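# Relocate the coat stand inside the taped area next door

## Task

Bring the coat stand into the adjoining room and leave it standing upright with each of its four feet fully within the yellow tape outline, none touching the tape. At the finish the coffee table must still be upright, the robot must not have toppled or be left leaning, and the stand has to stay in place without the robot supporting it.

## Robot and tools

Robot: a Hello Robot Stretch 3. It has a two-wheeled base 0.33 m long and 0.34 m wide, a lift that slides up a mast, and one telescoping arm that sticks out to the robot's RIGHT side. The arm cannot reach forward, so to move the gripper forward you drive the base. The base turns in place about a point midway between the wheels, 0.05 m behind its front edge. It cannot move sideways. With the arm pulled in and the wrist folded, a turn sweeps a circle of radius 0.28 m. An unfolded, level wrist reaches beyond that circle.

Frames: the base frame has its origin on the floor between the drive wheels, with x forward, y left and z up. hand_pose is reported in this frame, at the point where the closed fingertips meet. The odometry frame is the base frame as it stood when the scene began. Heading runs from -3.142 to 3.142 and is positive to the left.

execute_actions(actions): takes a list of actions that run in order. An empty list just returns the current state and images. Each action looks like {"robot": ..., "steps": n, "until": ...}. steps is 1 to 450 control steps at 30 per second, and defaults to 1. {"steps": n} alone waits. "robot" is one command, a list of up to 8 commands run one after another (a queue, where {"pause_s": s} waits up to 15 s), or {"stop": true}, which brakes everything and clears the queue. A command can hold:
- "base": exactly one key. translate_m is a straight drive in metres, counted from where the base is when that command begins; positive is forward and |value| is at most 1. rotate_rad is a turn in place in radians from the current heading; positive is counter-clockwise seen from above, and |value| is at most 3.2. Both are offsets, not places.
- "joints": absolute targets, by name. lift_m is the arm height, 0 to 1.1 m. arm_m is the extension, 0 to 0.52 m. wrist_yaw_rad runs -1.345 to 4.42; 0 points along the arm, positive swings toward the front, and 3.0 folds it over the base. wrist_pitch_rad runs -1.57 to 0.451; 0 is level and negative tips the fingers down. wrist_roll_rad runs -2.911 to 2.911. gripper_m runs -0.089 to 0.179, where larger is wider; the real gap is about 0.007 m smaller near closed and 0.025 m smaller wide open. head_pan_rad runs -3.953 to 1.73; 0 faces forward, positive is left, and -1.57 looks along the arm. head_tilt_rad runs -1.53 to 0.419; negative looks down. Joints you leave out keep their previous targets.
- "contact_limits": {"arm_m": effort %, 1 to 100}. This sets how hard the arm may push before it halts. It lasts until the next arm command.
Motions in one command start together and keep running across later actions and while you think. A new command overrides the matching targets immediately and throws away any older queue. A queue moves to its next command only once every motion has finished "done" (for base and gripper, "off_target" also counts). Any number out of range rejects the whole call.

"until" ends an action early. {"robot": {"status": "ended"}} fires once nothing reads moving and no queue is running. You can also compare fields such as "lift_m": [">", 0.3] or "base_status": ["!=", "moving"]. {"any": {"status": "ended"}} fires when the first motion finishes. Don't wait on a reading with "=".

Speed: the base reaches 0.30 m/s and 1.9 rad/s only when the arm is stowed, meaning lift_m < 0.30, arm_m < 0.03 and wrist_yaw_rad > 2.54. Otherwise it is limited to 0.10 m/s and 0.63 rad/s.

Wrist safety: fold or unfold the wrist only with lift_m between 0.32 and 0.95, wrist_pitch_rad -0.4 and roll near 0. Once folded, the lift may drop to 0.25. If yaw is below -0.4, keep pitch at -0.5 or lower.

Gripper: to grasp, command a value smaller than the object's width. To let go, command at least 0.02 more than the value at which the fingers made contact. Neither the reading nor "done" proves you are holding anything, so check with the cameras. Squeezing too hard makes the grip weaker.

Cameras: head_camera and nav_camera are on the head and both follow pan and tilt. wrist_camera is on the gripper. zoom_image(camera, region [x0,y0,x1,y1] in pixels, at most 504x504, origin top-left) returns a closer view of that camera's latest image.

Result lines:
- base_status and joint_status can read moving, done, off_target (the motion is blocked or stopped short), contact_stop (the joint pushed into something and is now slack), time_out, stopped or torque_fault (the wrist servo is off for 10 s).
- The base_status bracket shows distance travelled compared with the goal.
- "refused:" and "dropped:" lines name goals that were rejected or skipped, counting from 0.
- robot.on_its_own reports targets the robot changed by itself, slack or powered-off joints, loaded motors, and base tilt from 3 degrees (7.5 while moving).
- lidar_m gives 12 distances in sectors of 30 degrees: the 1st is ahead, then counter-clockwise, so the 4th is left, the 7th behind and the 10th right. It scans at 0.17 m height and sees table legs, not tabletops.
- wrist_depth_mm and head_depth_mm are 7x7 grids of depth in mm.
- motor_effort is in % with its peak in brackets; positive pushes toward higher values, and positive wheel effort pushes forward.
- base_tilt is in degrees, with forward and right positive.

Avoid tipping the robot. Pushing on something rigid with the gripper higher than about 0.45 m can tip it over, and so can a second shove after a contact_stop. Driving while gripping, hooking or pushing something fixed is also risky, as is snagging furniture, especially when backing up. If it starts to lean, undo the last move in small steps and pull the gripper free. If it stays tipped, lower lift_m to about 0.2. Don't drop, slam or hard-push the stand, and keep the coffee table upright. Loose objects may get an occasional brief shove.

finished_scene(scene): pass the current scene number. Before calling it, wait until every motion has ended, and make sure the stand is standing on its own with the gripper released. This cannot be undone.

Each tool is called after "Emit:" as name(argument=value, ...), one argument or row to a line, values as JSON.

## Session

Emit:
execute_actions(
  actions=[],
)

Scene clock: 0.00 s.
robot.base_odometry: x=+0.000 y=+0.000 heading=+0.000 (m, m, rad; robot's odometry frame)
robot.turned_by_wheels: +0.000 (rad since the last result)
robot.turned_by_imu: +0.000 (rad since the last result)
robot.base_tilt: forward=+1.9 right=-0.1 (deg)
robot.lidar_m: 1.55 1.91 1.83 1.34 0.96 0.92 0.95 0.74 0.71 0.73 0.98 2.51
robot.head_depth_mm: 2065 2690 2687 2685 2694 2704 2343 / 2073 2789 2806 2819 2794 2841 2329 / 2080 2898 2937 2951 2954 2924 2205 / 2092 3051 3142 3132 3131 3117 2277 / 2109 2956 3090 3146 3154 3052 2280 / 2113 2618 2670 2679 2698 2728 2263 / 2141 2336 2355 2369 2381 2435 2244
robot.base_status: not_commanded
robot.joint_positions: lift_m=+0.581 arm_m=+0.000 wrist_yaw_rad=+3.058 wrist_pitch_rad=-0.450 wrist_roll_rad=+0.010 gripper_m=+0.037 head_pan_rad=+0.000 head_tilt_rad=-0.002
robot.joint_goals: lift_m=+0.581 arm_m=+0.000 wrist_yaw_rad=+3.058 wrist_pitch_rad=-0.450 wrist_roll_rad=+0.010 gripper_m=+0.037 head_pan_rad=+0.000 head_tilt_rad=-0.002
robot.joint_status: lift_m=not_commanded arm_m=not_commanded wrist_yaw_rad=not_commanded wrist_pitch_rad=not_commanded wrist_roll_rad=not_commanded gripper_m=not_commanded head_pan_rad=not_commanded head_tilt_rad=not_commanded
robot.measured_speeds: translate_m=+0.000 rotate_rad=+0.000 lift_m=+0.000 arm_m=+0.000 wrist_yaw_rad=+0.000 wrist_pitch_rad=+0.000 wrist_roll_rad=+0.000 head_pan_rad=+0.000 head_tilt_rad=+0.000
robot: refusals=0 queue=idle queue_left=0
robot.motor_effort: left_wheel=+0 right_wheel=+0 lift_m=+23 arm_m=-1 wrist_yaw_rad=+0 wrist_pitch_rad=+5 wrist_roll_rad=+0 gripper_m=+0 head_pan_rad=+0 head_tilt_rad=+2 (%)
robot.hand_pose: x=-0.0029 y=+0.0745 z=+0.5866 quat_wxyz=(+0.187, +0.698, +0.128, +0.679) (m; robot's base frame)
robot.wrist_depth_mm: 784 919 - - - - - / 805 985 - - - - - / 849 - - - - - - / 861 - - - - - - / 911 - - - - - - / 837 854 - 869 893 887 883 / 747 757 746 748 738 772 767
pictures: head_camera (sideways: a quarter turn clockwise sets it upright), nav_camera (sideways: a quarter turn counterclockwise sets it upright), wrist_camera
Images, in order (width x height): head_camera 896x504, nav_camera 672x504, wrist_camera 644x364.

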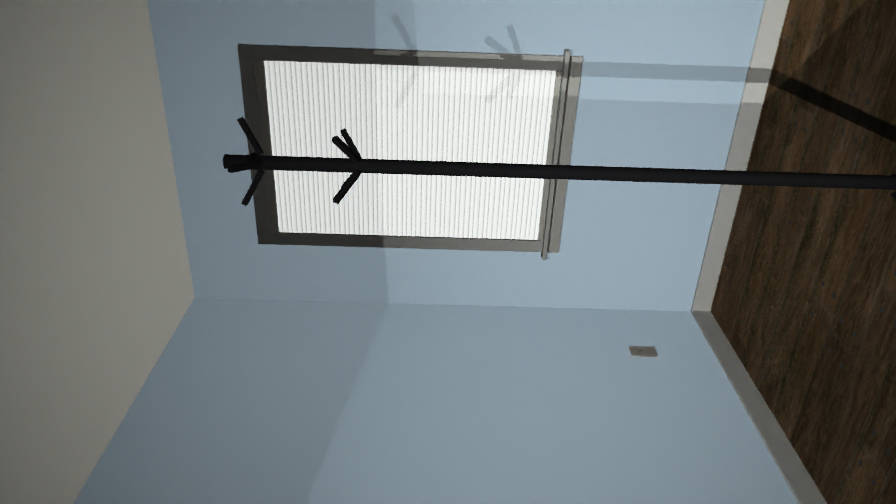

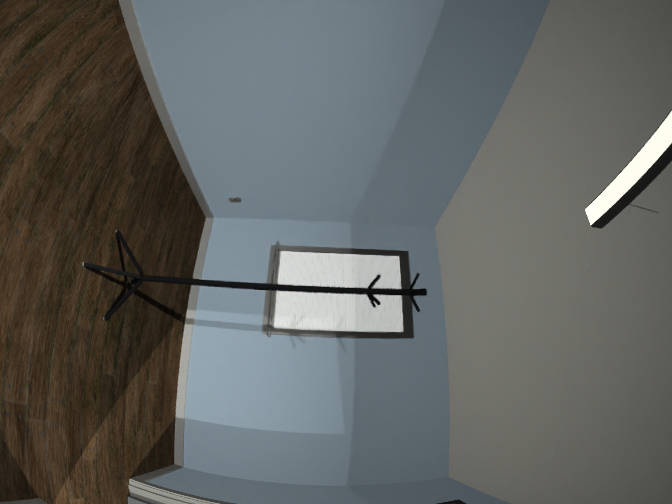

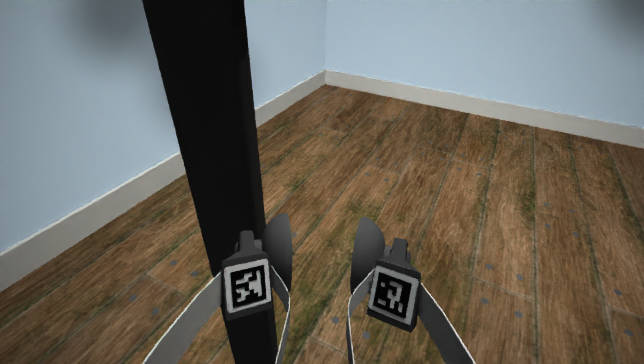

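Emit:
execute_actions(
  actions=[
    {"robot":{"joints":{"head_pan_rad":-1.0,"head_tilt_rad":-0.5}},"steps":100,"until":{"robot":{"status":"ended"}}},
  ],
)

Emit:
execute_actions(
  actions=[
    {"robot":{"joints":{"head_pan_rad":-2.2}},"steps":100,"until":{"robot":{"status":"ended"}}},
  ],
)

Scene clock: 1.63 s.
robot.base_odometry: x=+0.000 y=+0.000 heading=+0.000 (m, m, rad; robot's odometry frame)
robot.turned_by_wheels: +0.000 (rad since the last result)
robot.turned_by_imu: +0.000 (rad since the last result)
robot.base_tilt: forward=+1.9 right=+0.0 (deg)
robot.lidar_m: 1.55 1.90 1.83 1.34 0.96 0.92 0.95 0.74 0.71 0.73 0.98 2.52
robot.head_depth_mm: 851 893 938 988 1046 1111 1179 / 959 1015 1073 1139 1216 1300 1307 / 1085 1156 1244 1335 1445 1508 1336 / 1868 2050 2229 2376 1967 1587 1330 / 1824 1968 2159 2316 1956 1587 1327 / 1946 2171 2476 2462 1951 1577 1322 / 2366 2557 2774 2572 1960 1574 1322
robot.base_status: not_commanded
robot.joint_positions: lift_m=+0.581 arm_m=+0.000 wrist_yaw_rad=+3.058 wrist_pitch_rad=-0.450 wrist_roll_rad=+0.010 gripper_m=+0.037 head_pan_rad=-0.993 head_tilt_rad=-0.493
robot.joint_goals: lift_m=+0.581 arm_m=+0.000 wrist_yaw_rad=+3.058 wrist_pitch_rad=-0.450 wrist_roll_rad=+0.010 gripper_m=+0.037 head_pan_rad=-1.000 head_tilt_rad=-0.500
robot.joint_status: lift_m=not_commanded arm_m=not_commanded wrist_yaw_rad=not_commanded wrist_pitch_rad=not_commanded wrist_roll_rad=not_commanded gripper_m=not_commanded head_pan_rad=done head_tilt_rad=done
robot.measured_speeds: translate_m=+0.000 rotate_rad=+0.000 lift_m=+0.000 arm_m=+0.000 wrist_yaw_rad=+0.000 wrist_pitch_rad=+0.000 wrist_roll_rad=+0.000 head_pan_rad=+0.000 head_tilt_rad=+0.000
robot: refusals=0 queue=done queue_left=0
robot.motor_effort: left_wheel=+0(0) right_wheel=+0(0) lift_m=+23(23) arm_m=-1(1) wrist_yaw_rad=+0(0) wrist_pitch_rad=+5(5) wrist_roll_rad=+0(0) gripper_m=+0(0) head_pan_rad=-4(44) head_tilt_rad=-5(41) (%)
robot.hand_pose: x=-0.0029 y=+0.0745 z=+0.5866 quat_wxyz=(+0.187, +0.698, +0.128, +0.679) (m; robot's base frame)
robot.wrist_depth_mm: 779 930 - - - - - / 818 975 - - - - - / 855 - - - - - - / 880 - - - - - - / 902 - - - - - - / 825 840 - 875 898 917 909 / 741 746 723 762 738 763 772
pictures: head_camera (sideways: a quarter turn clockwise sets it upright), nav_camera (sideways: a quarter turn counterclockwise sets it upright), wrist_camera
Images, in order (width x height): head_camera 896x504, nav_camera 672x504, wrist_camera 644x364.

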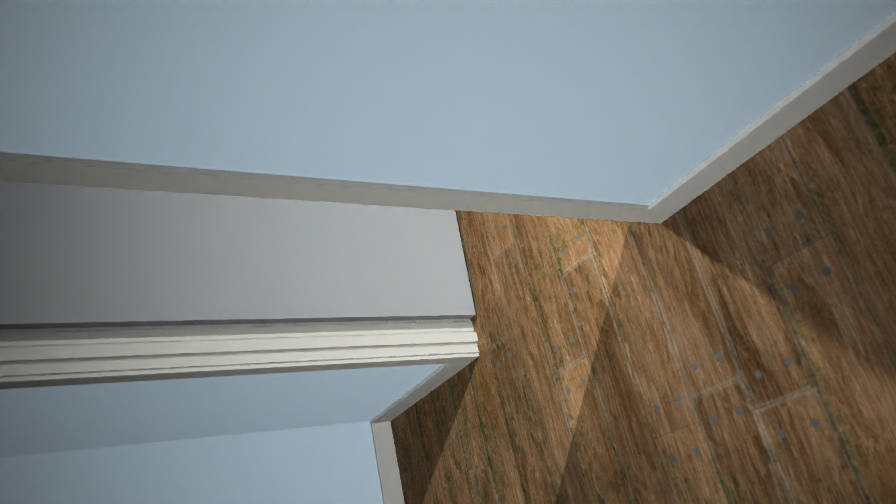

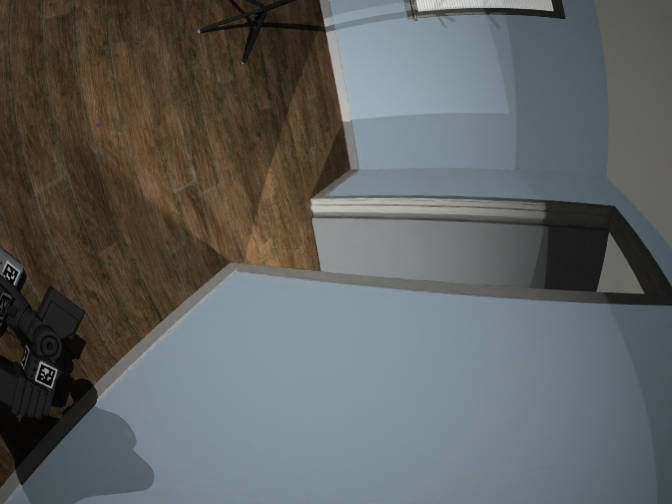

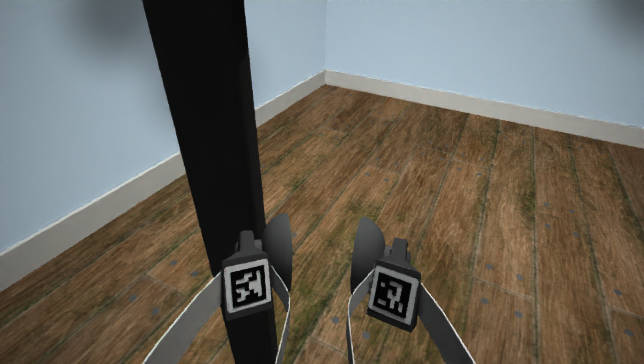

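Scene clock: 2.80 s.
robot.base_odometry: x=+0.000 y=+0.000 heading=+0.000 (m, m, rad; robot's odometry frame)
robot.turned_by_wheels: +0.000 (rad since the last result)
robot.turned_by_imu: +0.000 (rad since the last result)
robot.base_tilt: forward=+1.9 right=-0.1 (deg)
robot.lidar_m: 1.55 1.91 1.82 1.34 0.96 0.92 0.95 0.74 0.71 0.73 0.98 2.50
robot.head_depth_mm: 602 655 717 795 889 1011 1167 / 596 648 710 784 876 991 1146 / 590 641 700 773 863 976 1124 / 584 634 691 765 849 962 1101 / 578 627 684 755 839 943 1084 / 573 620 678 745 828 931 1061 / 567 613 669 734 816 918 1041
robot.base_status: not_commanded
robot.joint_positions: lift_m=+0.581 arm_m=+0.000 wrist_yaw_rad=+3.058 wrist_pitch_rad=-0.450 wrist_roll_rad=+0.010 gripper_m=+0.037 head_pan_rad=-2.193 head_tilt_rad=-0.494
robot.joint_goals: lift_m=+0.581 arm_m=+0.000 wrist_yaw_rad=+3.058 wrist_pitch_rad=-0.450 wrist_roll_rad=+0.010 gripper_m=+0.037 head_pan_rad=-2.200 head_tilt_rad=-0.500
robot.joint_status: lift_m=not_commanded arm_m=not_commanded wrist_yaw_rad=not_commanded wrist_pitch_rad=not_commanded wrist_roll_rad=not_commanded gripper_m=not_commanded head_pan_rad=done head_tilt_rad=done
robot.measured_speeds: translate_m=+0.000 rotate_rad=+0.000 lift_m=+0.000 arm_m=+0.000 wrist_yaw_rad=+0.000 wrist_pitch_rad=+0.000 wrist_roll_rad=+0.000 head_pan_rad=+0.000 head_tilt_rad=+0.000
robot: refusals=0 queue=done queue_left=0
robot.motor_effort: left_wheel=+0(0) right_wheel=-1(0) lift_m=+23(23) arm_m=-1(1) wrist_yaw_rad=+0(1) wrist_pitch_rad=+5(6) wrist_roll_rad=+0(0) gripper_m=+0(0) head_pan_rad=-4(44) head_tilt_rad=-5(5) (%)
robot.hand_pose: x=-0.0029 y=+0.0745 z=+0.5866 quat_wxyz=(+0.187, +0.698, +0.128, +0.679) (m; robot's base frame)
robot.wrist_depth_mm: 784 923 - - - - - / 807 983 - - - - - / 831 - - - - - - / 867 - - - - - - / 939 - - - - - - / 858 858 - 881 915 886 903 / 742 743 736 768 761 763 777
pictures: head_camera (sideways: a quarter turn clockwise sets it upright), nav_camera (sideways: a quarter turn counterclockwise sets it upright), wrist_camera
Images, in order (width x height): head_camera 896x504, nav_camera 672x504, wrist_camera 644x364.

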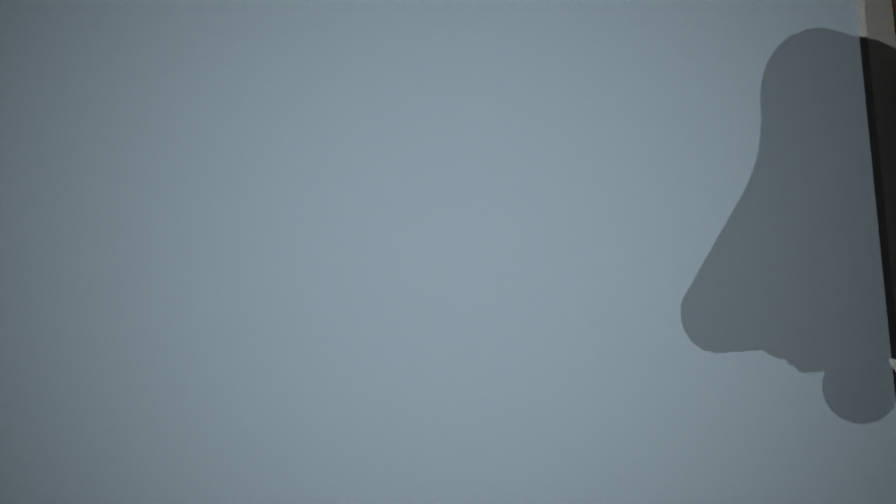

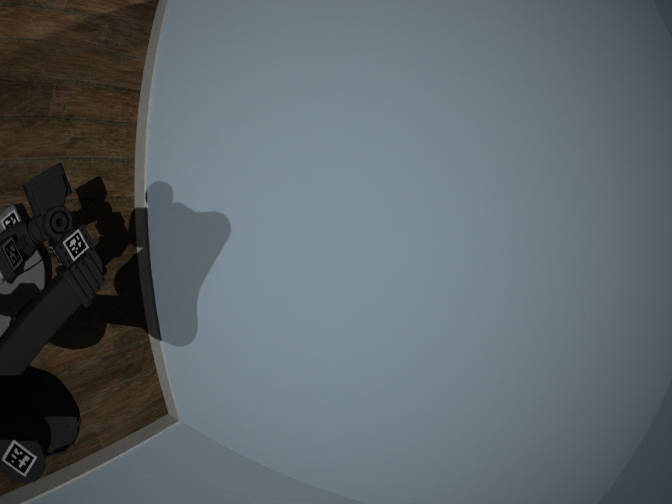

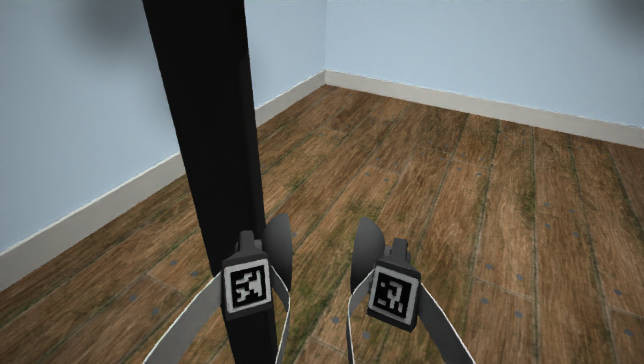

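Emit:
execute_actions(
  actions=[
    {"robot":[{"joints":{"lift_m":0.26,"head_pan_rad":-1.57},"base":{"rotate_rad":-0.5}},{"base":{"translate_m":0.85}},{"base":{"translate_m":0.8}}],"steps":450,"until":{"robot":{"status":"ended"}}},
  ],
)

Emit:
execute_actions(
  actions=[
    {"robot":{"joints":{"head_pan_rad":1.57,"head_tilt_rad":-1.0}},"steps":150,"until":{"robot":{"status":"ended"}}},
  ],
)

Scene clock: 16.27 s.
robot.base_odometry: x=+1.448 y=-0.791 heading=-0.500 (m, m, rad; robot's odometry frame)
robot.turned_by_wheels: -0.500 (rad since the last result)
robot.turned_by_imu: -0.498 (rad since the last result)
robot.base_tilt: forward=+1.9 right=+0.0 (deg)
robot.lidar_m: 1.20 1.25 1.70 0.51 1.90 2.60 2.58 1.00 0.89 1.17 0.79 0.99
robot.head_depth_mm: 2474 2692 2938 2644 2004 1605 1343 / 2515 2711 2948 2640 1982 1597 1339 / 2498 2709 2962 2623 1976 1601 1334 / 2481 2691 2961 2575 1973 1591 1332 / 2506 2697 2961 2594 1976 1584 1320 / 1281 1327 1383 1439 1507 1500 1326 / 949 976 1005 1032 1066 1155 1232
robot.base_status: done (translate_m +0.8000 of +0.8000)
robot.joint_positions: lift_m=+0.260 arm_m=+0.000 wrist_yaw_rad=+3.058 wrist_pitch_rad=-0.451 wrist_roll_rad=+0.010 gripper_m=+0.037 head_pan_rad=-1.577 head_tilt_rad=-0.494
robot.joint_goals: lift_m=+0.260 arm_m=+0.000 wrist_yaw_rad=+3.058 wrist_pitch_rad=-0.451 wrist_roll_rad=+0.010 gripper_m=+0.037 head_pan_rad=-1.570 head_tilt_rad=-0.500
robot.joint_status: lift_m=done arm_m=not_commanded wrist_yaw_rad=not_commanded wrist_pitch_rad=not_commanded wrist_roll_rad=not_commanded gripper_m=not_commanded head_pan_rad=done head_tilt_rad=done
robot.measured_speeds: translate_m=+0.000 rotate_rad=+0.000 lift_m=+0.000 arm_m=+0.000 wrist_yaw_rad=+0.000 wrist_pitch_rad=+0.000 wrist_roll_rad=+0.000 head_pan_rad=+0.000 head_tilt_rad=+0.000
robot: refusals=0 queue=done queue_left=0
robot.motor_effort: left_wheel=+1(8) right_wheel=-2(6) lift_m=+14(24) arm_m=-1(1) wrist_yaw_rad=-1(1) wrist_pitch_rad=+5(5) wrist_roll_rad=+0(0) gripper_m=+0(0) head_pan_rad=+3(36) head_tilt_rad=-4(5) (%)
robot.hand_pose: x=-0.0029 y=+0.0745 z=+0.2659 quat_wxyz=(+0.188, +0.698, +0.128, +0.679) (m; robot's base frame)
robot.wrist_depth_mm: - - 640 - - - - / - - 608 - - - - / 858 838 - 888 916 911 924 / 658 665 - 693 696 698 717 / 551 542 - 565 573 566 580 / 472 - - - 493 483 492 / - - - - 398 421 417
pictures: head_camera (sideways: a quarter turn clockwise sets it upright), nav_camera (sideways: a quarter turn counterclockwise sets it upright), wrist_camera
Images, in order (width x height): head_camera 896x504, nav_camera 672x504, wrist_camera 644x364.

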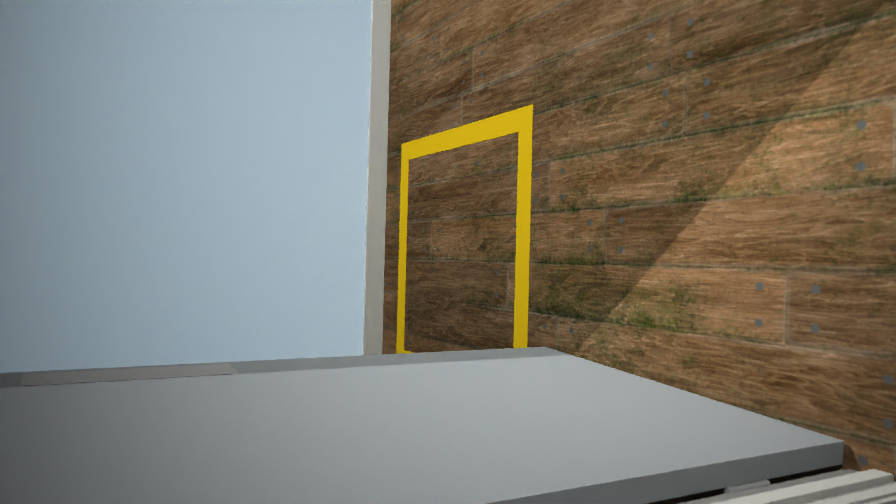

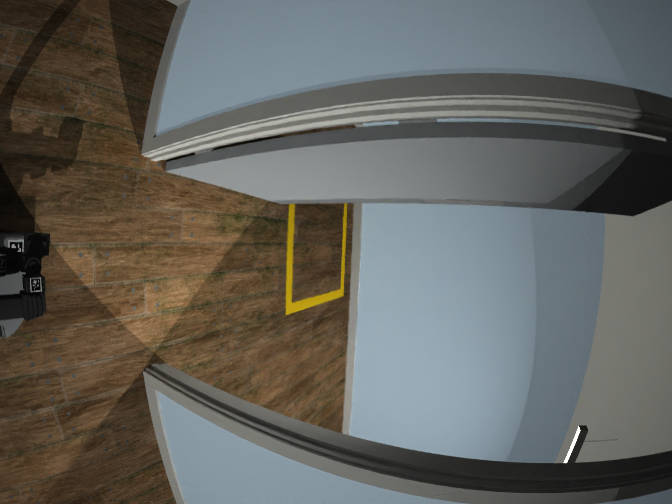

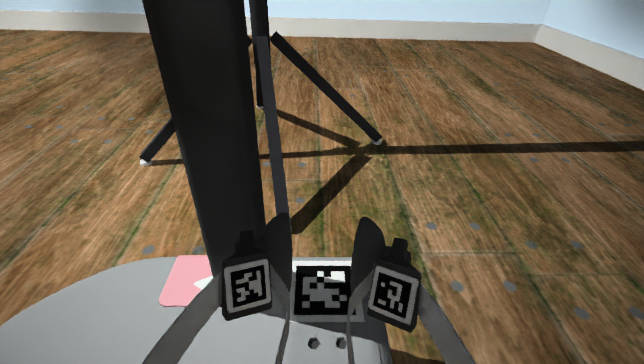

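Scene clock: 18.20 s.
robot.base_odometry: x=+1.448 y=-0.791 heading=-0.500 (m, m, rad; robot's odometry frame)
robot.turned_by_wheels: +0.000 (rad since the last result)
robot.turned_by_imu: +0.000 (rad since the last result)
robot.base_tilt: forward=+1.9 right=+0.0 (deg)
robot.lidar_m: 1.20 1.25 1.70 0.51 1.89 2.59 2.57 1.00 0.89 1.18 0.79 1.00
robot.head_depth_mm: 1770 1931 1698 1509 1350 1223 1119 / 1768 1946 1696 1498 1343 1221 1121 / 1770 1933 1684 1493 1344 1220 1115 / 1767 1919 1685 1492 1341 1219 1141 / 1771 1933 1651 1466 1323 1231 - / 608 1839 1650 1489 1350 - - / 1780 1922 1704 - - 1193 -
robot.base_status: done (translate_m +0.8000 of +0.8000)
robot.joint_positions: lift_m=+0.260 arm_m=+0.000 wrist_yaw_rad=+3.058 wrist_pitch_rad=-0.451 wrist_roll_rad=+0.010 gripper_m=+0.037 head_pan_rad=+1.563 head_tilt_rad=-0.988
robot.joint_goals: lift_m=+0.260 arm_m=+0.000 wrist_yaw_rad=+3.058 wrist_pitch_rad=-0.451 wrist_roll_rad=+0.010 gripper_m=+0.037 head_pan_rad=+1.570 head_tilt_rad=-1.000
robot.joint_status: lift_m=done arm_m=not_commanded wrist_yaw_rad=not_commanded wrist_pitch_rad=not_commanded wrist_roll_rad=not_commanded gripper_m=not_commanded head_pan_rad=done head_tilt_rad=done
robot.measured_speeds: translate_m=+0.000 rotate_rad=+0.000 lift_m=+0.000 arm_m=+0.000 wrist_yaw_rad=+0.000 wrist_pitch_rad=+0.000 wrist_roll_rad=+0.000 head_pan_rad=+0.000 head_tilt_rad=+0.000
robot: refusals=0 queue=done queue_left=0
robot.motor_effort: left_wheel=+1(1) right_wheel=-2(1) lift_m=+14(14) arm_m=-1(1) wrist_yaw_rad=+0(1) wrist_pitch_rad=+5(5) wrist_roll_rad=+0(0) gripper_m=+0(0) head_pan_rad=+3(43) head_tilt_rad=-8(46) (%)
robot.hand_pose: x=-0.0029 y=+0.0745 z=+0.2659 quat_wxyz=(+0.188, +0.698, +0.128, +0.679) (m; robot's base frame)
robot.wrist_depth_mm: - - 631 - - - - / - - 619 - - - - / 833 850 - 884 912 907 951 / 655 674 - 685 688 708 712 / 546 546 - 566 564 578 575 / 477 - - - 490 483 482 / - - - - 403 416 423
pictures: head_camera (sideways: a quarter turn clockwise sets it upright), nav_camera (sideways: a quarter turn counterclockwise sets it upright), wrist_camera
Images, in order (width x height): head_camera 896x504, nav_camera 672x504, wrist_camera 644x364.

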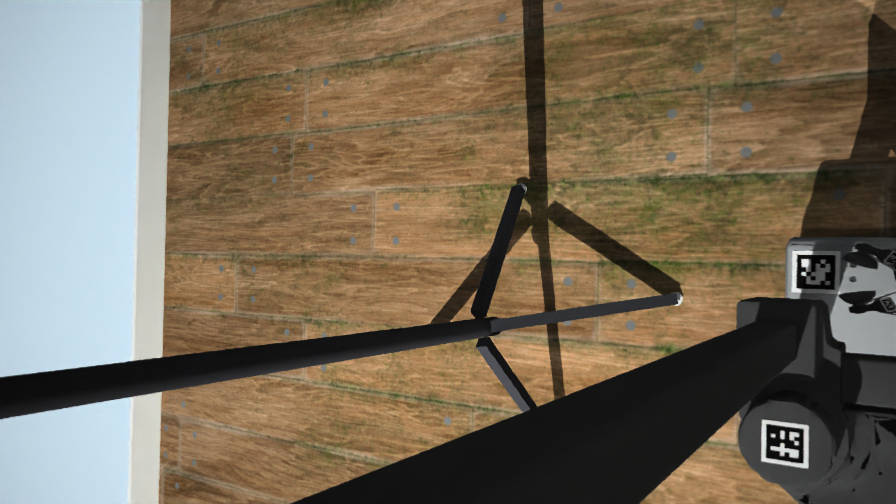

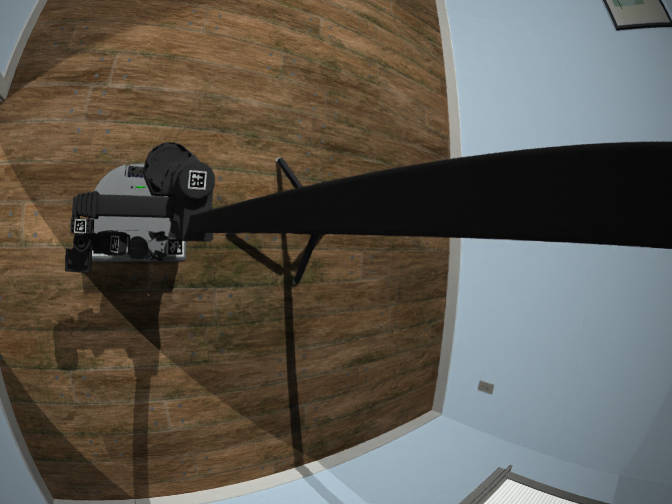

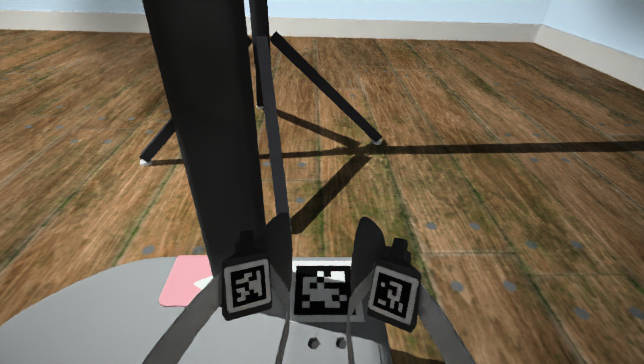

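Emit:
execute_actions(
  actions=[
    {"robot":[{"base":{"rotate_rad":-2.89},"joints":{"head_pan_rad":-1.57,"head_tilt_rad":-0.8}},{"joints":{"lift_m":0.7,"wrist_pitch_rad":-0.4}},{"joints":{"wrist_yaw_rad":0,"gripper_m":0.15}},{"joints":{"wrist_pitch_rad":0}}],"steps":450,"until":{"robot":{"status":"ended"}}},
  ],
)

Scene clock: 30.27 s.
robot.base_odometry: x=+1.448 y=-0.791 heading=+2.893 (m, m, rad; robot's odometry frame)
robot.turned_by_wheels: -2.890 (rad since the last result)
robot.turned_by_imu: -2.876 (rad since the last result)
robot.base_tilt: forward=+2.0 right=+0.0 (deg)
robot.lidar_m: 1.46 0.89 2.95 0.79 0.79 1.20 1.20 1.38 0.64 0.51 2.09 2.57
robot.head_depth_mm: 1567 1759 1980 1754 1494 1308 - / 1610 1804 1995 1741 1467 1303 - / 555 1743 1908 1701 1489 1300 - / 1679 1922 2078 1735 1462 - 1154 / 1732 1989 2070 1725 1444 1274 1151 / 1786 2036 2066 1721 1477 1288 1150 / 1820 2116 2061 1720 1468 1288 1153
robot.base_status: done (rotate_rad -2.8899 of -2.8900)
robot.joint_positions: lift_m=+0.700 arm_m=+0.000 wrist_yaw_rad=+0.002 wrist_pitch_rad=-0.023 wrist_roll_rad=+0.010 gripper_m=+0.150 head_pan_rad=-1.563 head_tilt_rad=-0.803
robot.joint_goals: lift_m=+0.700 arm_m=+0.000 wrist_yaw_rad=+0.000 wrist_pitch_rad=+0.000 wrist_roll_rad=+0.010 gripper_m=+0.150 head_pan_rad=-1.570 head_tilt_rad=-0.800
robot.joint_status: lift_m=done arm_m=not_commanded wrist_yaw_rad=done wrist_pitch_rad=done wrist_roll_rad=not_commanded gripper_m=done head_pan_rad=done head_tilt_rad=done
robot.measured_speeds: translate_m=+0.000 rotate_rad=+0.000 lift_m=+0.000 arm_m=+0.000 wrist_yaw_rad=+0.000 wrist_pitch_rad=+0.000 wrist_roll_rad=+0.000 head_pan_rad=+0.000 head_tilt_rad=+0.000
robot: refusals=0 queue=done queue_left=0
robot.motor_effort: left_wheel=+2(8) right_wheel=-2(7) lift_m=+31(31) arm_m=-2(1) wrist_yaw_rad=-2(4) wrist_pitch_rad=+9(10) wrist_roll_rad=+0(1) gripper_m=+0(81) head_pan_rad=-4(44) head_tilt_rad=+2(22) (%)
robot.hand_pose: x=-0.0209 y=-0.4006 z=+0.8083 quat_wxyz=(+0.704, +0.009, -0.710, -0.008) (m; robot's base frame)
robot.wrist_depth_mm: - - - - - - - / - - - - - - - / - - - - - - - / - - - - - - - / - - - - - - - / - - - - - - - / - - - - - - -
pictures: head_camera (sideways: a quarter turn clockwise sets it upright), nav_camera (sideways: a quarter turn counterclockwise sets it upright), wrist_camera
Images, in order (width x height): head_camera 896x504, nav_camera 672x504, wrist_camera 644x364.

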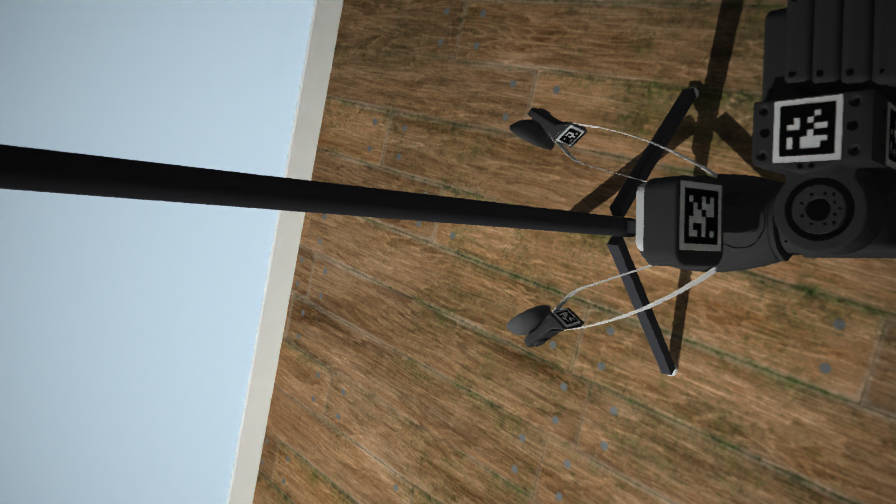

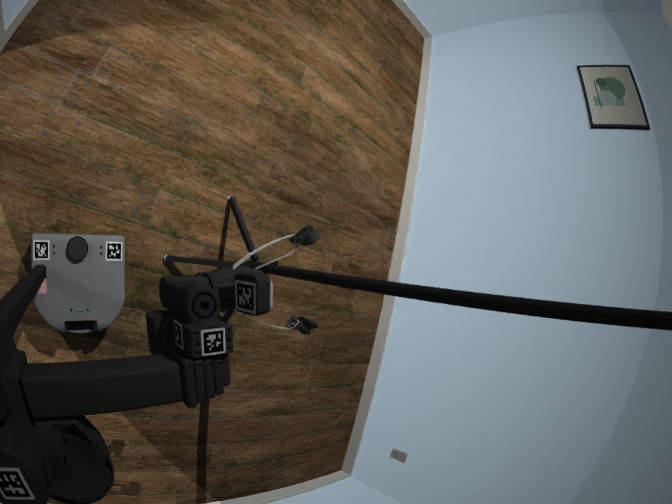

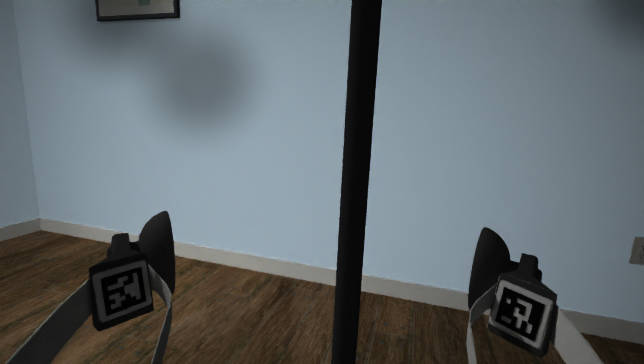

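Grip higher, above the centre of mass.

Emit:
execute_actions(
  actions=[
    {"robot":{"base":{"translate_m":-0.03},"joints":{"lift_m":0.88,"arm_m":0.22,"gripper_m":0.09,"head_tilt_rad":-0.6}},"steps":450,"until":{"robot":{"status":"ended"}}},
  ],
)

Scene clock: 33.40 s.
robot.base_odometry: x=+1.477 y=-0.798 heading=+2.893 (m, m, rad; robot's odometry frame)
robot.turned_by_wheels: +0.000 (rad since the last result)
robot.turned_by_imu: +0.000 (rad since the last result)
robot.base_tilt: forward=+2.0 right=+0.0 (deg)
robot.lidar_m: 1.47 0.91 2.96 0.78 0.80 1.18 1.17 1.34 1.83 0.51 2.09 2.60
robot.head_depth_mm: 1501 1637 1808 - - 1432 1255 / 1535 1680 1868 - 1657 1459 1252 / 1514 1699 1856 - 1658 1453 1228 / 1596 1743 1908 2125 1691 1381 1201 / 1641 1818 2023 2156 1735 1452 1221 / 1696 1865 2103 2151 1737 1447 1221 / 1728 1920 2175 2140 1723 1438 1238
robot.base_status: done (translate_m -0.0300 of -0.0300)
robot.joint_positions: lift_m=+0.880 arm_m=+0.220 wrist_yaw_rad=+0.000 wrist_pitch_rad=-0.021 wrist_roll_rad=+0.010 gripper_m=+0.090 head_pan_rad=-1.563 head_tilt_rad=-0.606
robot.joint_goals: lift_m=+0.880 arm_m=+0.220 wrist_yaw_rad=+0.000 wrist_pitch_rad=+0.000 wrist_roll_rad=+0.010 gripper_m=+0.090 head_pan_rad=-1.570 head_tilt_rad=-0.600
robot.joint_status: lift_m=done arm_m=done wrist_yaw_rad=done wrist_pitch_rad=done wrist_roll_rad=not_commanded gripper_m=done head_pan_rad=done head_tilt_rad=done
robot.measured_speeds: translate_m=+0.000 rotate_rad=+0.000 lift_m=+0.000 arm_m=+0.000 wrist_yaw_rad=+0.000 wrist_pitch_rad=+0.000 wrist_roll_rad=+0.000 head_pan_rad=+0.000 head_tilt_rad=+0.000
robot: refusals=0 queue=done queue_left=0
robot.motor_effort: left_wheel=+1(3) right_wheel=-2(7) lift_m=+30(32) arm_m=+4(7) wrist_yaw_rad=-1(2) wrist_pitch_rad=+9(9) wrist_roll_rad=+0(0) gripper_m=+0(81) head_pan_rad=-4(4) head_tilt_rad=+4(26) (%)
robot.hand_pose: x=-0.0213 y=-0.6203 z=+0.9888 quat_wxyz=(+0.704, +0.008, -0.710, -0.008) (m; robot's base frame)
robot.wrist_depth_mm: - - - 143 - - - / - - - 147 - - - / - - - 152 - - - / - - - 157 - - - / - - - 162 - - - / - - - 168 - - - / - - - 174 - - -
pictures: head_camera (sideways: a quarter turn clockwise sets it upright), nav_camera (sideways: a quarter turn counterclockwise sets it upright), wrist_camera
Images, in order (width x height): head_camera 896x504, nav_camera 672x504, wrist_camera 644x364.

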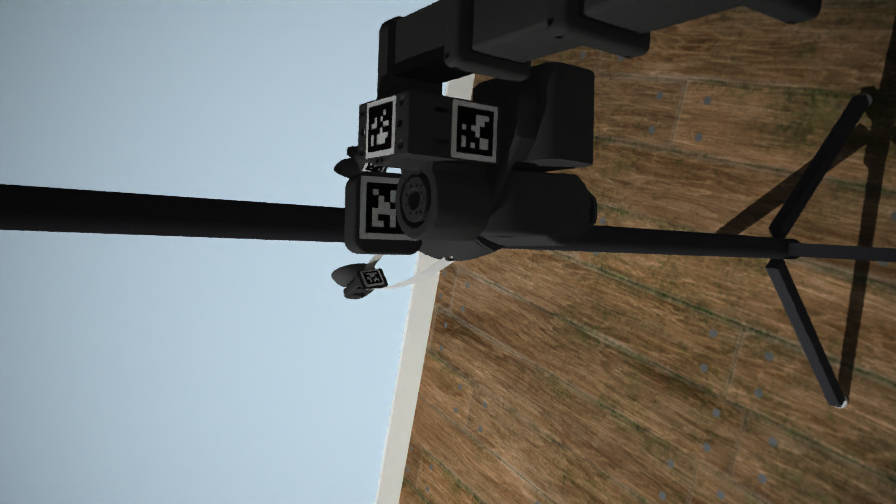

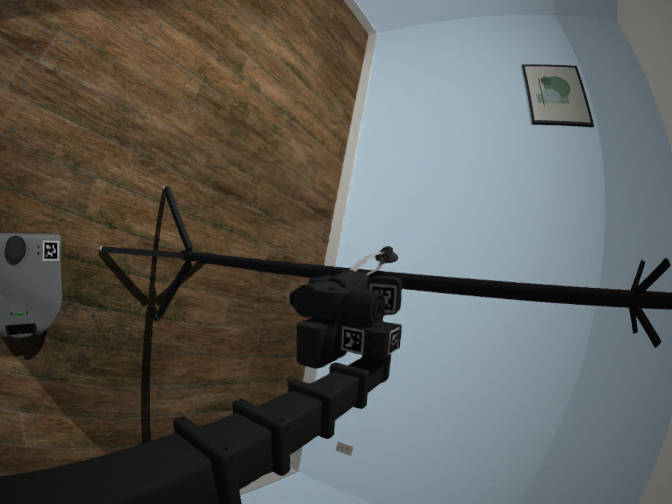

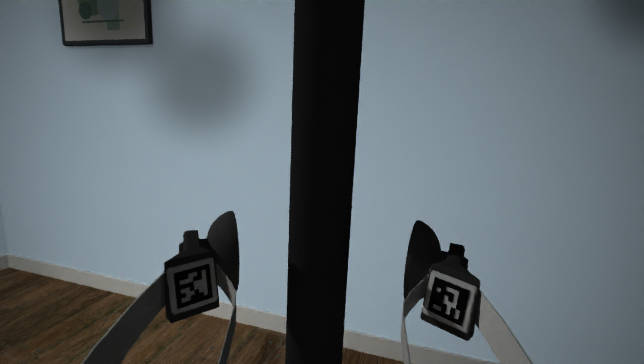

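Emit:
execute_actions(
  actions=[
    {"robot":[{"joints":{"gripper_m":-0.03}},{"joints":{"lift_m":0.93}}],"steps":150,"until":{"robot":{"status":"ended"}}},
  ],
)

Scene clock: 36.43 s.
robot.base_odometry: x=+1.477 y=-0.798 heading=+2.893 (m, m, rad; robot's odometry frame)
robot.turned_by_wheels: +0.000 (rad since the last result)
robot.turned_by_imu: +0.000 (rad since the last result)
robot.base_tilt: forward=+2.0 right=+0.0 (deg)
robot.lidar_m: 1.47 0.91 2.97 0.78 0.80 1.17 1.17 1.34 1.82 0.51 2.09 2.61
robot.head_depth_mm: 1498 1638 1750 - 1712 1471 1259 / 1530 1690 - - 1737 1457 1256 / 1517 1694 1837 - 1700 1456 1228 / 1596 1739 1948 2094 1677 1384 1200 / 1648 1814 2039 2158 1733 1453 1216 / 1694 1884 2101 2170 1730 1446 1221 / 1739 1925 2158 2143 1723 1438 1240
robot.base_status: done (translate_m -0.0300 of -0.0300)
robot.joint_positions: lift_m=+0.929 arm_m=+0.220 wrist_yaw_rad=+0.005 wrist_pitch_rad=-0.175 wrist_roll_rad=+0.010 gripper_m=-0.026 head_pan_rad=-1.563 head_tilt_rad=-0.606
robot.joint_goals: lift_m=+0.930 arm_m=+0.220 wrist_yaw_rad=+0.000 wrist_pitch_rad=+0.000 wrist_roll_rad=+0.010 gripper_m=-0.027 head_pan_rad=-1.570 head_tilt_rad=-0.600
robot.joint_status: lift_m=done arm_m=done wrist_yaw_rad=done wrist_pitch_rad=done wrist_roll_rad=not_commanded gripper_m=done head_pan_rad=done head_tilt_rad=done
robot.measured_speeds: translate_m=+0.000 rotate_rad=+0.000 lift_m=+0.000 arm_m=+0.000 wrist_yaw_rad=+0.000 wrist_pitch_rad=+0.000 wrist_roll_rad=+0.000 head_pan_rad=+0.000 head_tilt_rad=+0.000
robot: refusals=0 queue=done queue_left=0
robot.on_its_own: wrist_pitch_rad is at rest, and its effort (+69) is outside its rest range (-20 to +32)
robot.motor_effort: left_wheel=+2(2) right_wheel=-4(4) lift_m=+41(40) arm_m=+3(4) wrist_yaw_rad=-5(6) wrist_pitch_rad=+69(70) wrist_roll_rad=+0(0) gripper_m=-19(97) head_pan_rad=-4(4) head_tilt_rad=+3(4) (%)
robot.hand_pose: x=-0.0203 y=-0.6128 z=+0.9994 quat_wxyz=(+0.701, +0.063, -0.707, -0.061) (m; robot's base frame)
robot.wrist_depth_mm: - - - 134 - - - / - - - 142 - - - / - - - 151 - - - / - - - 160 - - - / - - - 167 - - - / - - - 178 - - - / - - - 194 - - -
pictures: head_camera (sideways: a quarter turn clockwise sets it upright), nav_camera (sideways: a quarter turn counterclockwise sets it upright), wrist_camera
Images, in order (width x height): head_camera 896x504, nav_camera 672x504, wrist_camera 644x364.

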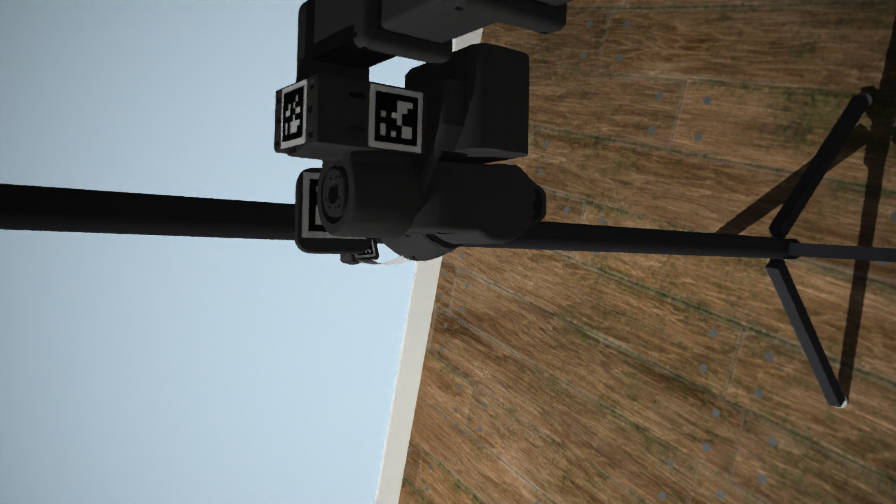

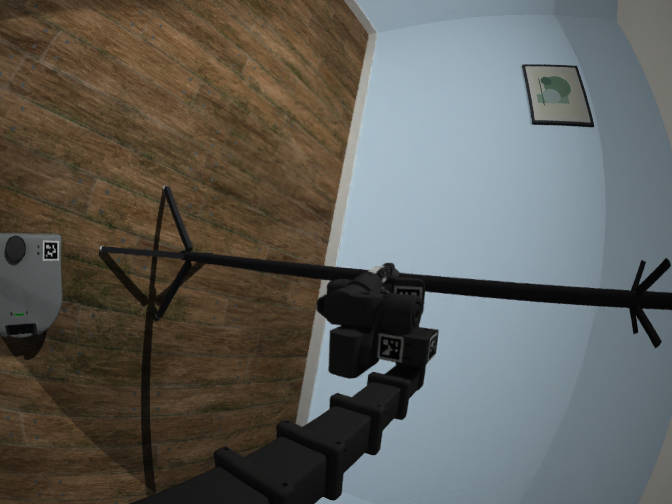

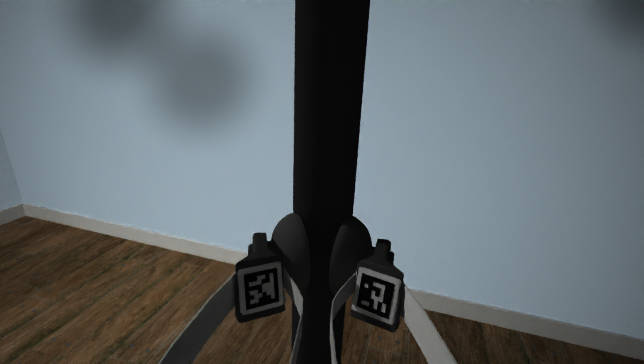

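Emit:
execute_actions(
  actions=[
    {"robot":[{"joints":{"gripper_m":0.1,"lift_m":0.9}},{"joints":{"arm_m":0,"wrist_pitch_rad":-0.4}},{"joints":{"wrist_yaw_rad":3.0,"lift_m":0.5},"base":{"translate_m":-0.25}},{"joints":{"lift_m":0.26},"base":{"translate_m":-0.25}},{"base":{"rotate_rad":-1.83}},{"base":{"translate_m":1.0}},{"base":{"rotate_rad":1.57}},{"base":{"translate_m":0.37}}],"steps":450,"until":{"robot":{"status":"ended"}}},
    {"steps":450,"until":{"robot":{"status":"ended"}}},
    {"robot":[{"base":{"rotate_rad":1.55},"joints":{"lift_m":0.33,"head_pan_rad":-0.4,"head_tilt_rad":-1.1}},{"joints":{"wrist_yaw_rad":1.57,"arm_m":0.1}},{"joints":{"wrist_pitch_rad":0,"lift_m":0.28}}],"steps":450,"until":{"robot":{"status":"ended"}}},
  ],
)

Scene clock: 69.33 s.
robot.base_odometry: x=+2.124 y=+0.133 heading=-2.100 (m, m, rad; robot's odometry frame)
robot.turned_by_wheels: +1.290 (rad since the last result)
robot.turned_by_imu: +1.282 (rad since the last result)
robot.base_tilt: forward=+1.9 right=-0.1 (deg)
robot.lidar_m: 0.52 1.52 1.09 1.04 1.01 0.72 0.69 0.71 0.95 2.41 2.70 0.49
robot.head_depth_mm: 1950 1732 1549 1422 1299 1215 - / 1948 1733 1556 1417 1299 1184 1121 / 1859 1700 1555 1396 1293 1200 - / 1896 1700 1504 1355 1294 1194 - / 1929 1721 1547 1404 1278 1192 1130 / 1926 1714 1545 1413 1291 1188 1116 / 1915 1702 1545 1402 1285 1186 1105
robot.base_status: done (rotate_rad +1.5499 of +1.5500)
robot.joint_positions: lift_m=+0.280 arm_m=+0.100 wrist_yaw_rad=+1.572 wrist_pitch_rad=-0.023 wrist_roll_rad=+0.010 gripper_m=+0.100 head_pan_rad=-0.407 head_tilt_rad=-1.087
robot.joint_goals: lift_m=+0.280 arm_m=+0.100 wrist_yaw_rad=+1.570 wrist_pitch_rad=+0.000 wrist_roll_rad=+0.010 gripper_m=+0.100 head_pan_rad=-0.400 head_tilt_rad=-1.100
robot.joint_status: lift_m=done arm_m=done wrist_yaw_rad=done wrist_pitch_rad=done wrist_roll_rad=not_commanded gripper_m=done head_pan_rad=done head_tilt_rad=done
robot.measured_speeds: translate_m=+0.000 rotate_rad=+0.000 lift_m=+0.000 arm_m=+0.000 wrist_yaw_rad=+0.000 wrist_pitch_rad=+0.000 wrist_roll_rad=+0.000 head_pan_rad=+0.000 head_tilt_rad=+0.000
robot: refusals=0 queue=done queue_left=0
robot.motor_effort: left_wheel=-2(7) right_wheel=+2(10) lift_m=+14(39) arm_m=+4(4) wrist_yaw_rad=-2(5) wrist_pitch_rad=+9(69) wrist_roll_rad=+0(0) gripper_m=+0(81) head_pan_rad=+3(44) head_tilt_rad=-9(49) (%)
robot.hand_pose: x=+0.2343 y=-0.2445 z=+0.3892 quat_wxyz=(+0.503, +0.508, -0.496, +0.492) (m; robot's base frame)
robot.wrist_depth_mm: - - - - - - - / - - - - - - - / - - - - - - - / - - - - - - - / - - - - - - - / 869 921 915 480 929 986 - / 662 691 664 701 698 724 748
pictures: head_camera (sideways: a quarter turn clockwise sets it upright), nav_camera (sideways: a quarter turn counterclockwise sets it upright), wrist_camera
Images, in order (width x height): head_camera 896x504, nav_camera 672x504, wrist_camera 644x364.

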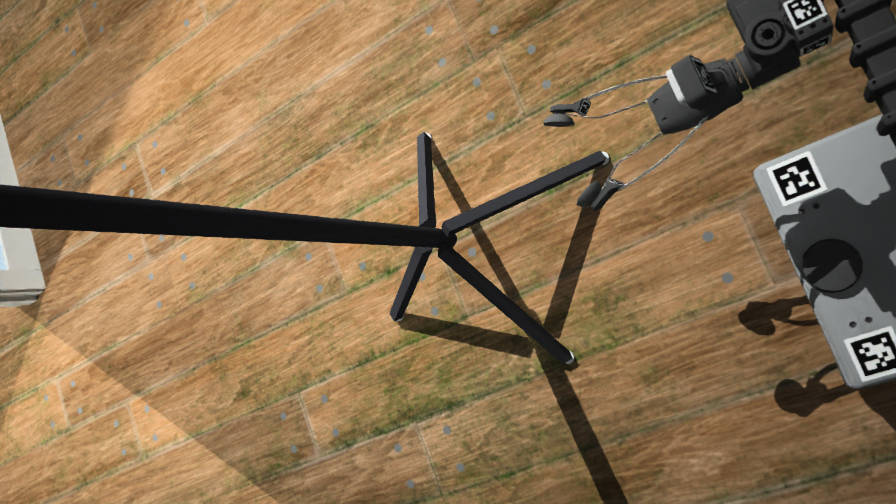

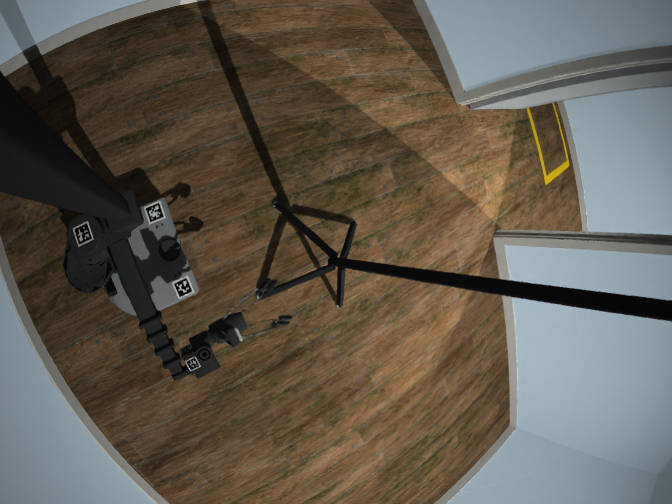

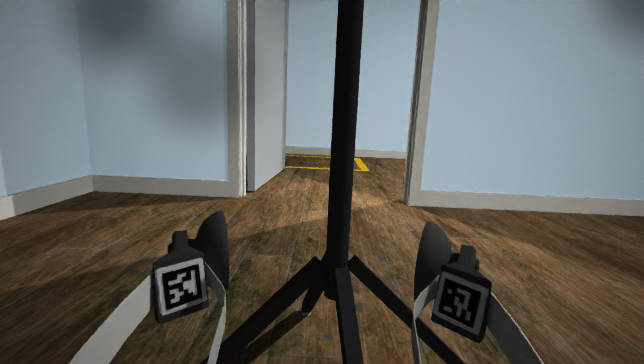

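Emit:
execute_actions(
  actions=[
    {"robot":[{"base":{"rotate_rad":-0.06},"joints":{"arm_m":0.09,"lift_m":0.25}},{"base":{"translate_m":0.32}},{"joints":{"gripper_m":-0.01}},{"joints":{"arm_m":0.06}},{"base":{"translate_m":0.7}}],"steps":450,"until":{"robot":{"status":"ended"}}},
    {"steps":150,"until":{"robot":{"status":"ended"}}},
  ],
)

Scene clock: 86.80 s.
robot.base_odometry: x=+1.557 y=-0.715 heading=-2.160 (m, m, rad; robot's odometry frame)
robot.turned_by_wheels: -0.060 (rad since the last result)
robot.turned_by_imu: -0.065 (rad since the last result)
robot.base_tilt: forward=+1.9 right=+0.0 (deg)
robot.lidar_m: 1.39 0.87 1.06 1.14 1.15 1.48 1.71 1.73 2.23 2.64 0.28 0.17
robot.head_depth_mm: 1132 1294 354 1417 1301 1198 1116 / 1048 1322 1533 525 1277 1223 1113 / 1109 1311 1504 1407 1262 1186 - / 1933 1715 1546 1401 1291 1196 - / 1918 1712 1543 1404 1288 1190 1133 / 1916 1706 1544 1404 1288 1193 1111 / 1908 1703 1537 1402 1284 1195 1107
robot.base_status: done (translate_m +0.7000 of +0.7000)
robot.joint_positions: lift_m=+0.250 arm_m=+0.060 wrist_yaw_rad=+1.565 wrist_pitch_rad=-0.027 wrist_roll_rad=+0.010 gripper_m=-0.009 head_pan_rad=-0.406 head_tilt_rad=-1.090
robot.joint_goals: lift_m=+0.250 arm_m=+0.060 wrist_yaw_rad=+1.570 wrist_pitch_rad=+0.000 wrist_roll_rad=+0.010 gripper_m=-0.010 head_pan_rad=-0.400 head_tilt_rad=-1.100
robot.joint_status: lift_m=done arm_m=done wrist_yaw_rad=done wrist_pitch_rad=done wrist_roll_rad=not_commanded gripper_m=done head_pan_rad=done head_tilt_rad=done
robot.measured_speeds: translate_m=+0.000 rotate_rad=+0.000 lift_m=+0.000 arm_m=+0.000 wrist_yaw_rad=+0.000 wrist_pitch_rad=+0.000 wrist_roll_rad=+0.000 head_pan_rad=+0.000 head_tilt_rad=+0.000
robot: refusals=0 queue=done queue_left=0
robot.motor_effort: left_wheel=+0(16) right_wheel=+1(30) lift_m=+16(14) arm_m=-3(12) wrist_yaw_rad=+5(61) wrist_pitch_rad=+11(13) wrist_roll_rad=+0(0) gripper_m=-16(94) head_pan_rad=+3(3) head_tilt_rad=-8(9) (%)
robot.hand_pose: x=+0.2341 y=-0.2065 z=+0.3579 quat_wxyz=(+0.506, +0.508, -0.497, +0.489) (m; robot's base frame)
robot.wrist_depth_mm: 715 928 - 105 - 753 760 / 725 944 - 108 - 763 795 / 759 961 - 112 - 802 817 / 764 975 - 116 - 802 847 / 792 992 - 119 - 867 850 / 794 805 888 123 882 871 894 / 617 619 644 128 662 677 696
pictures: head_camera (sideways: a quarter turn clockwise sets it upright), nav_camera (sideways: a quarter turn counterclockwise sets it upright), wrist_camera
Images, in order (width x height): head_camera 896x504, nav_camera 672x504, wrist_camera 644x364.

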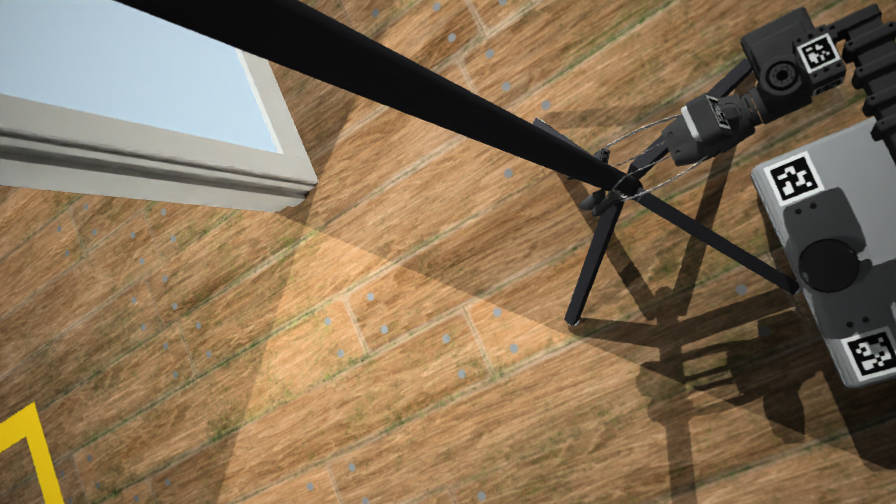

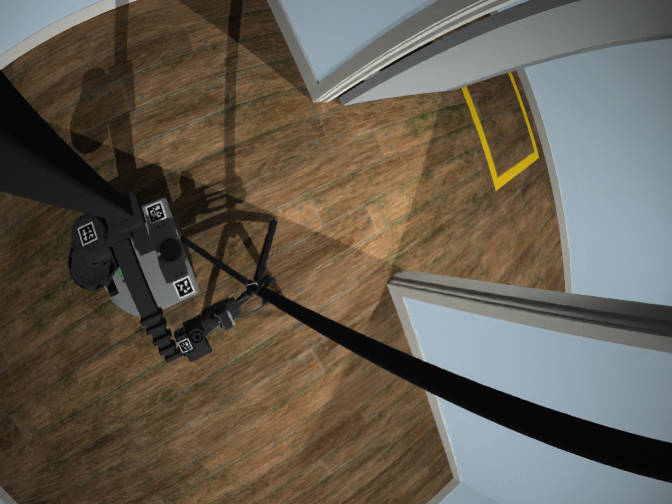

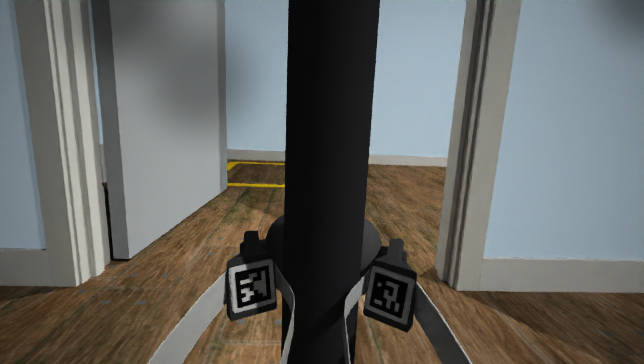

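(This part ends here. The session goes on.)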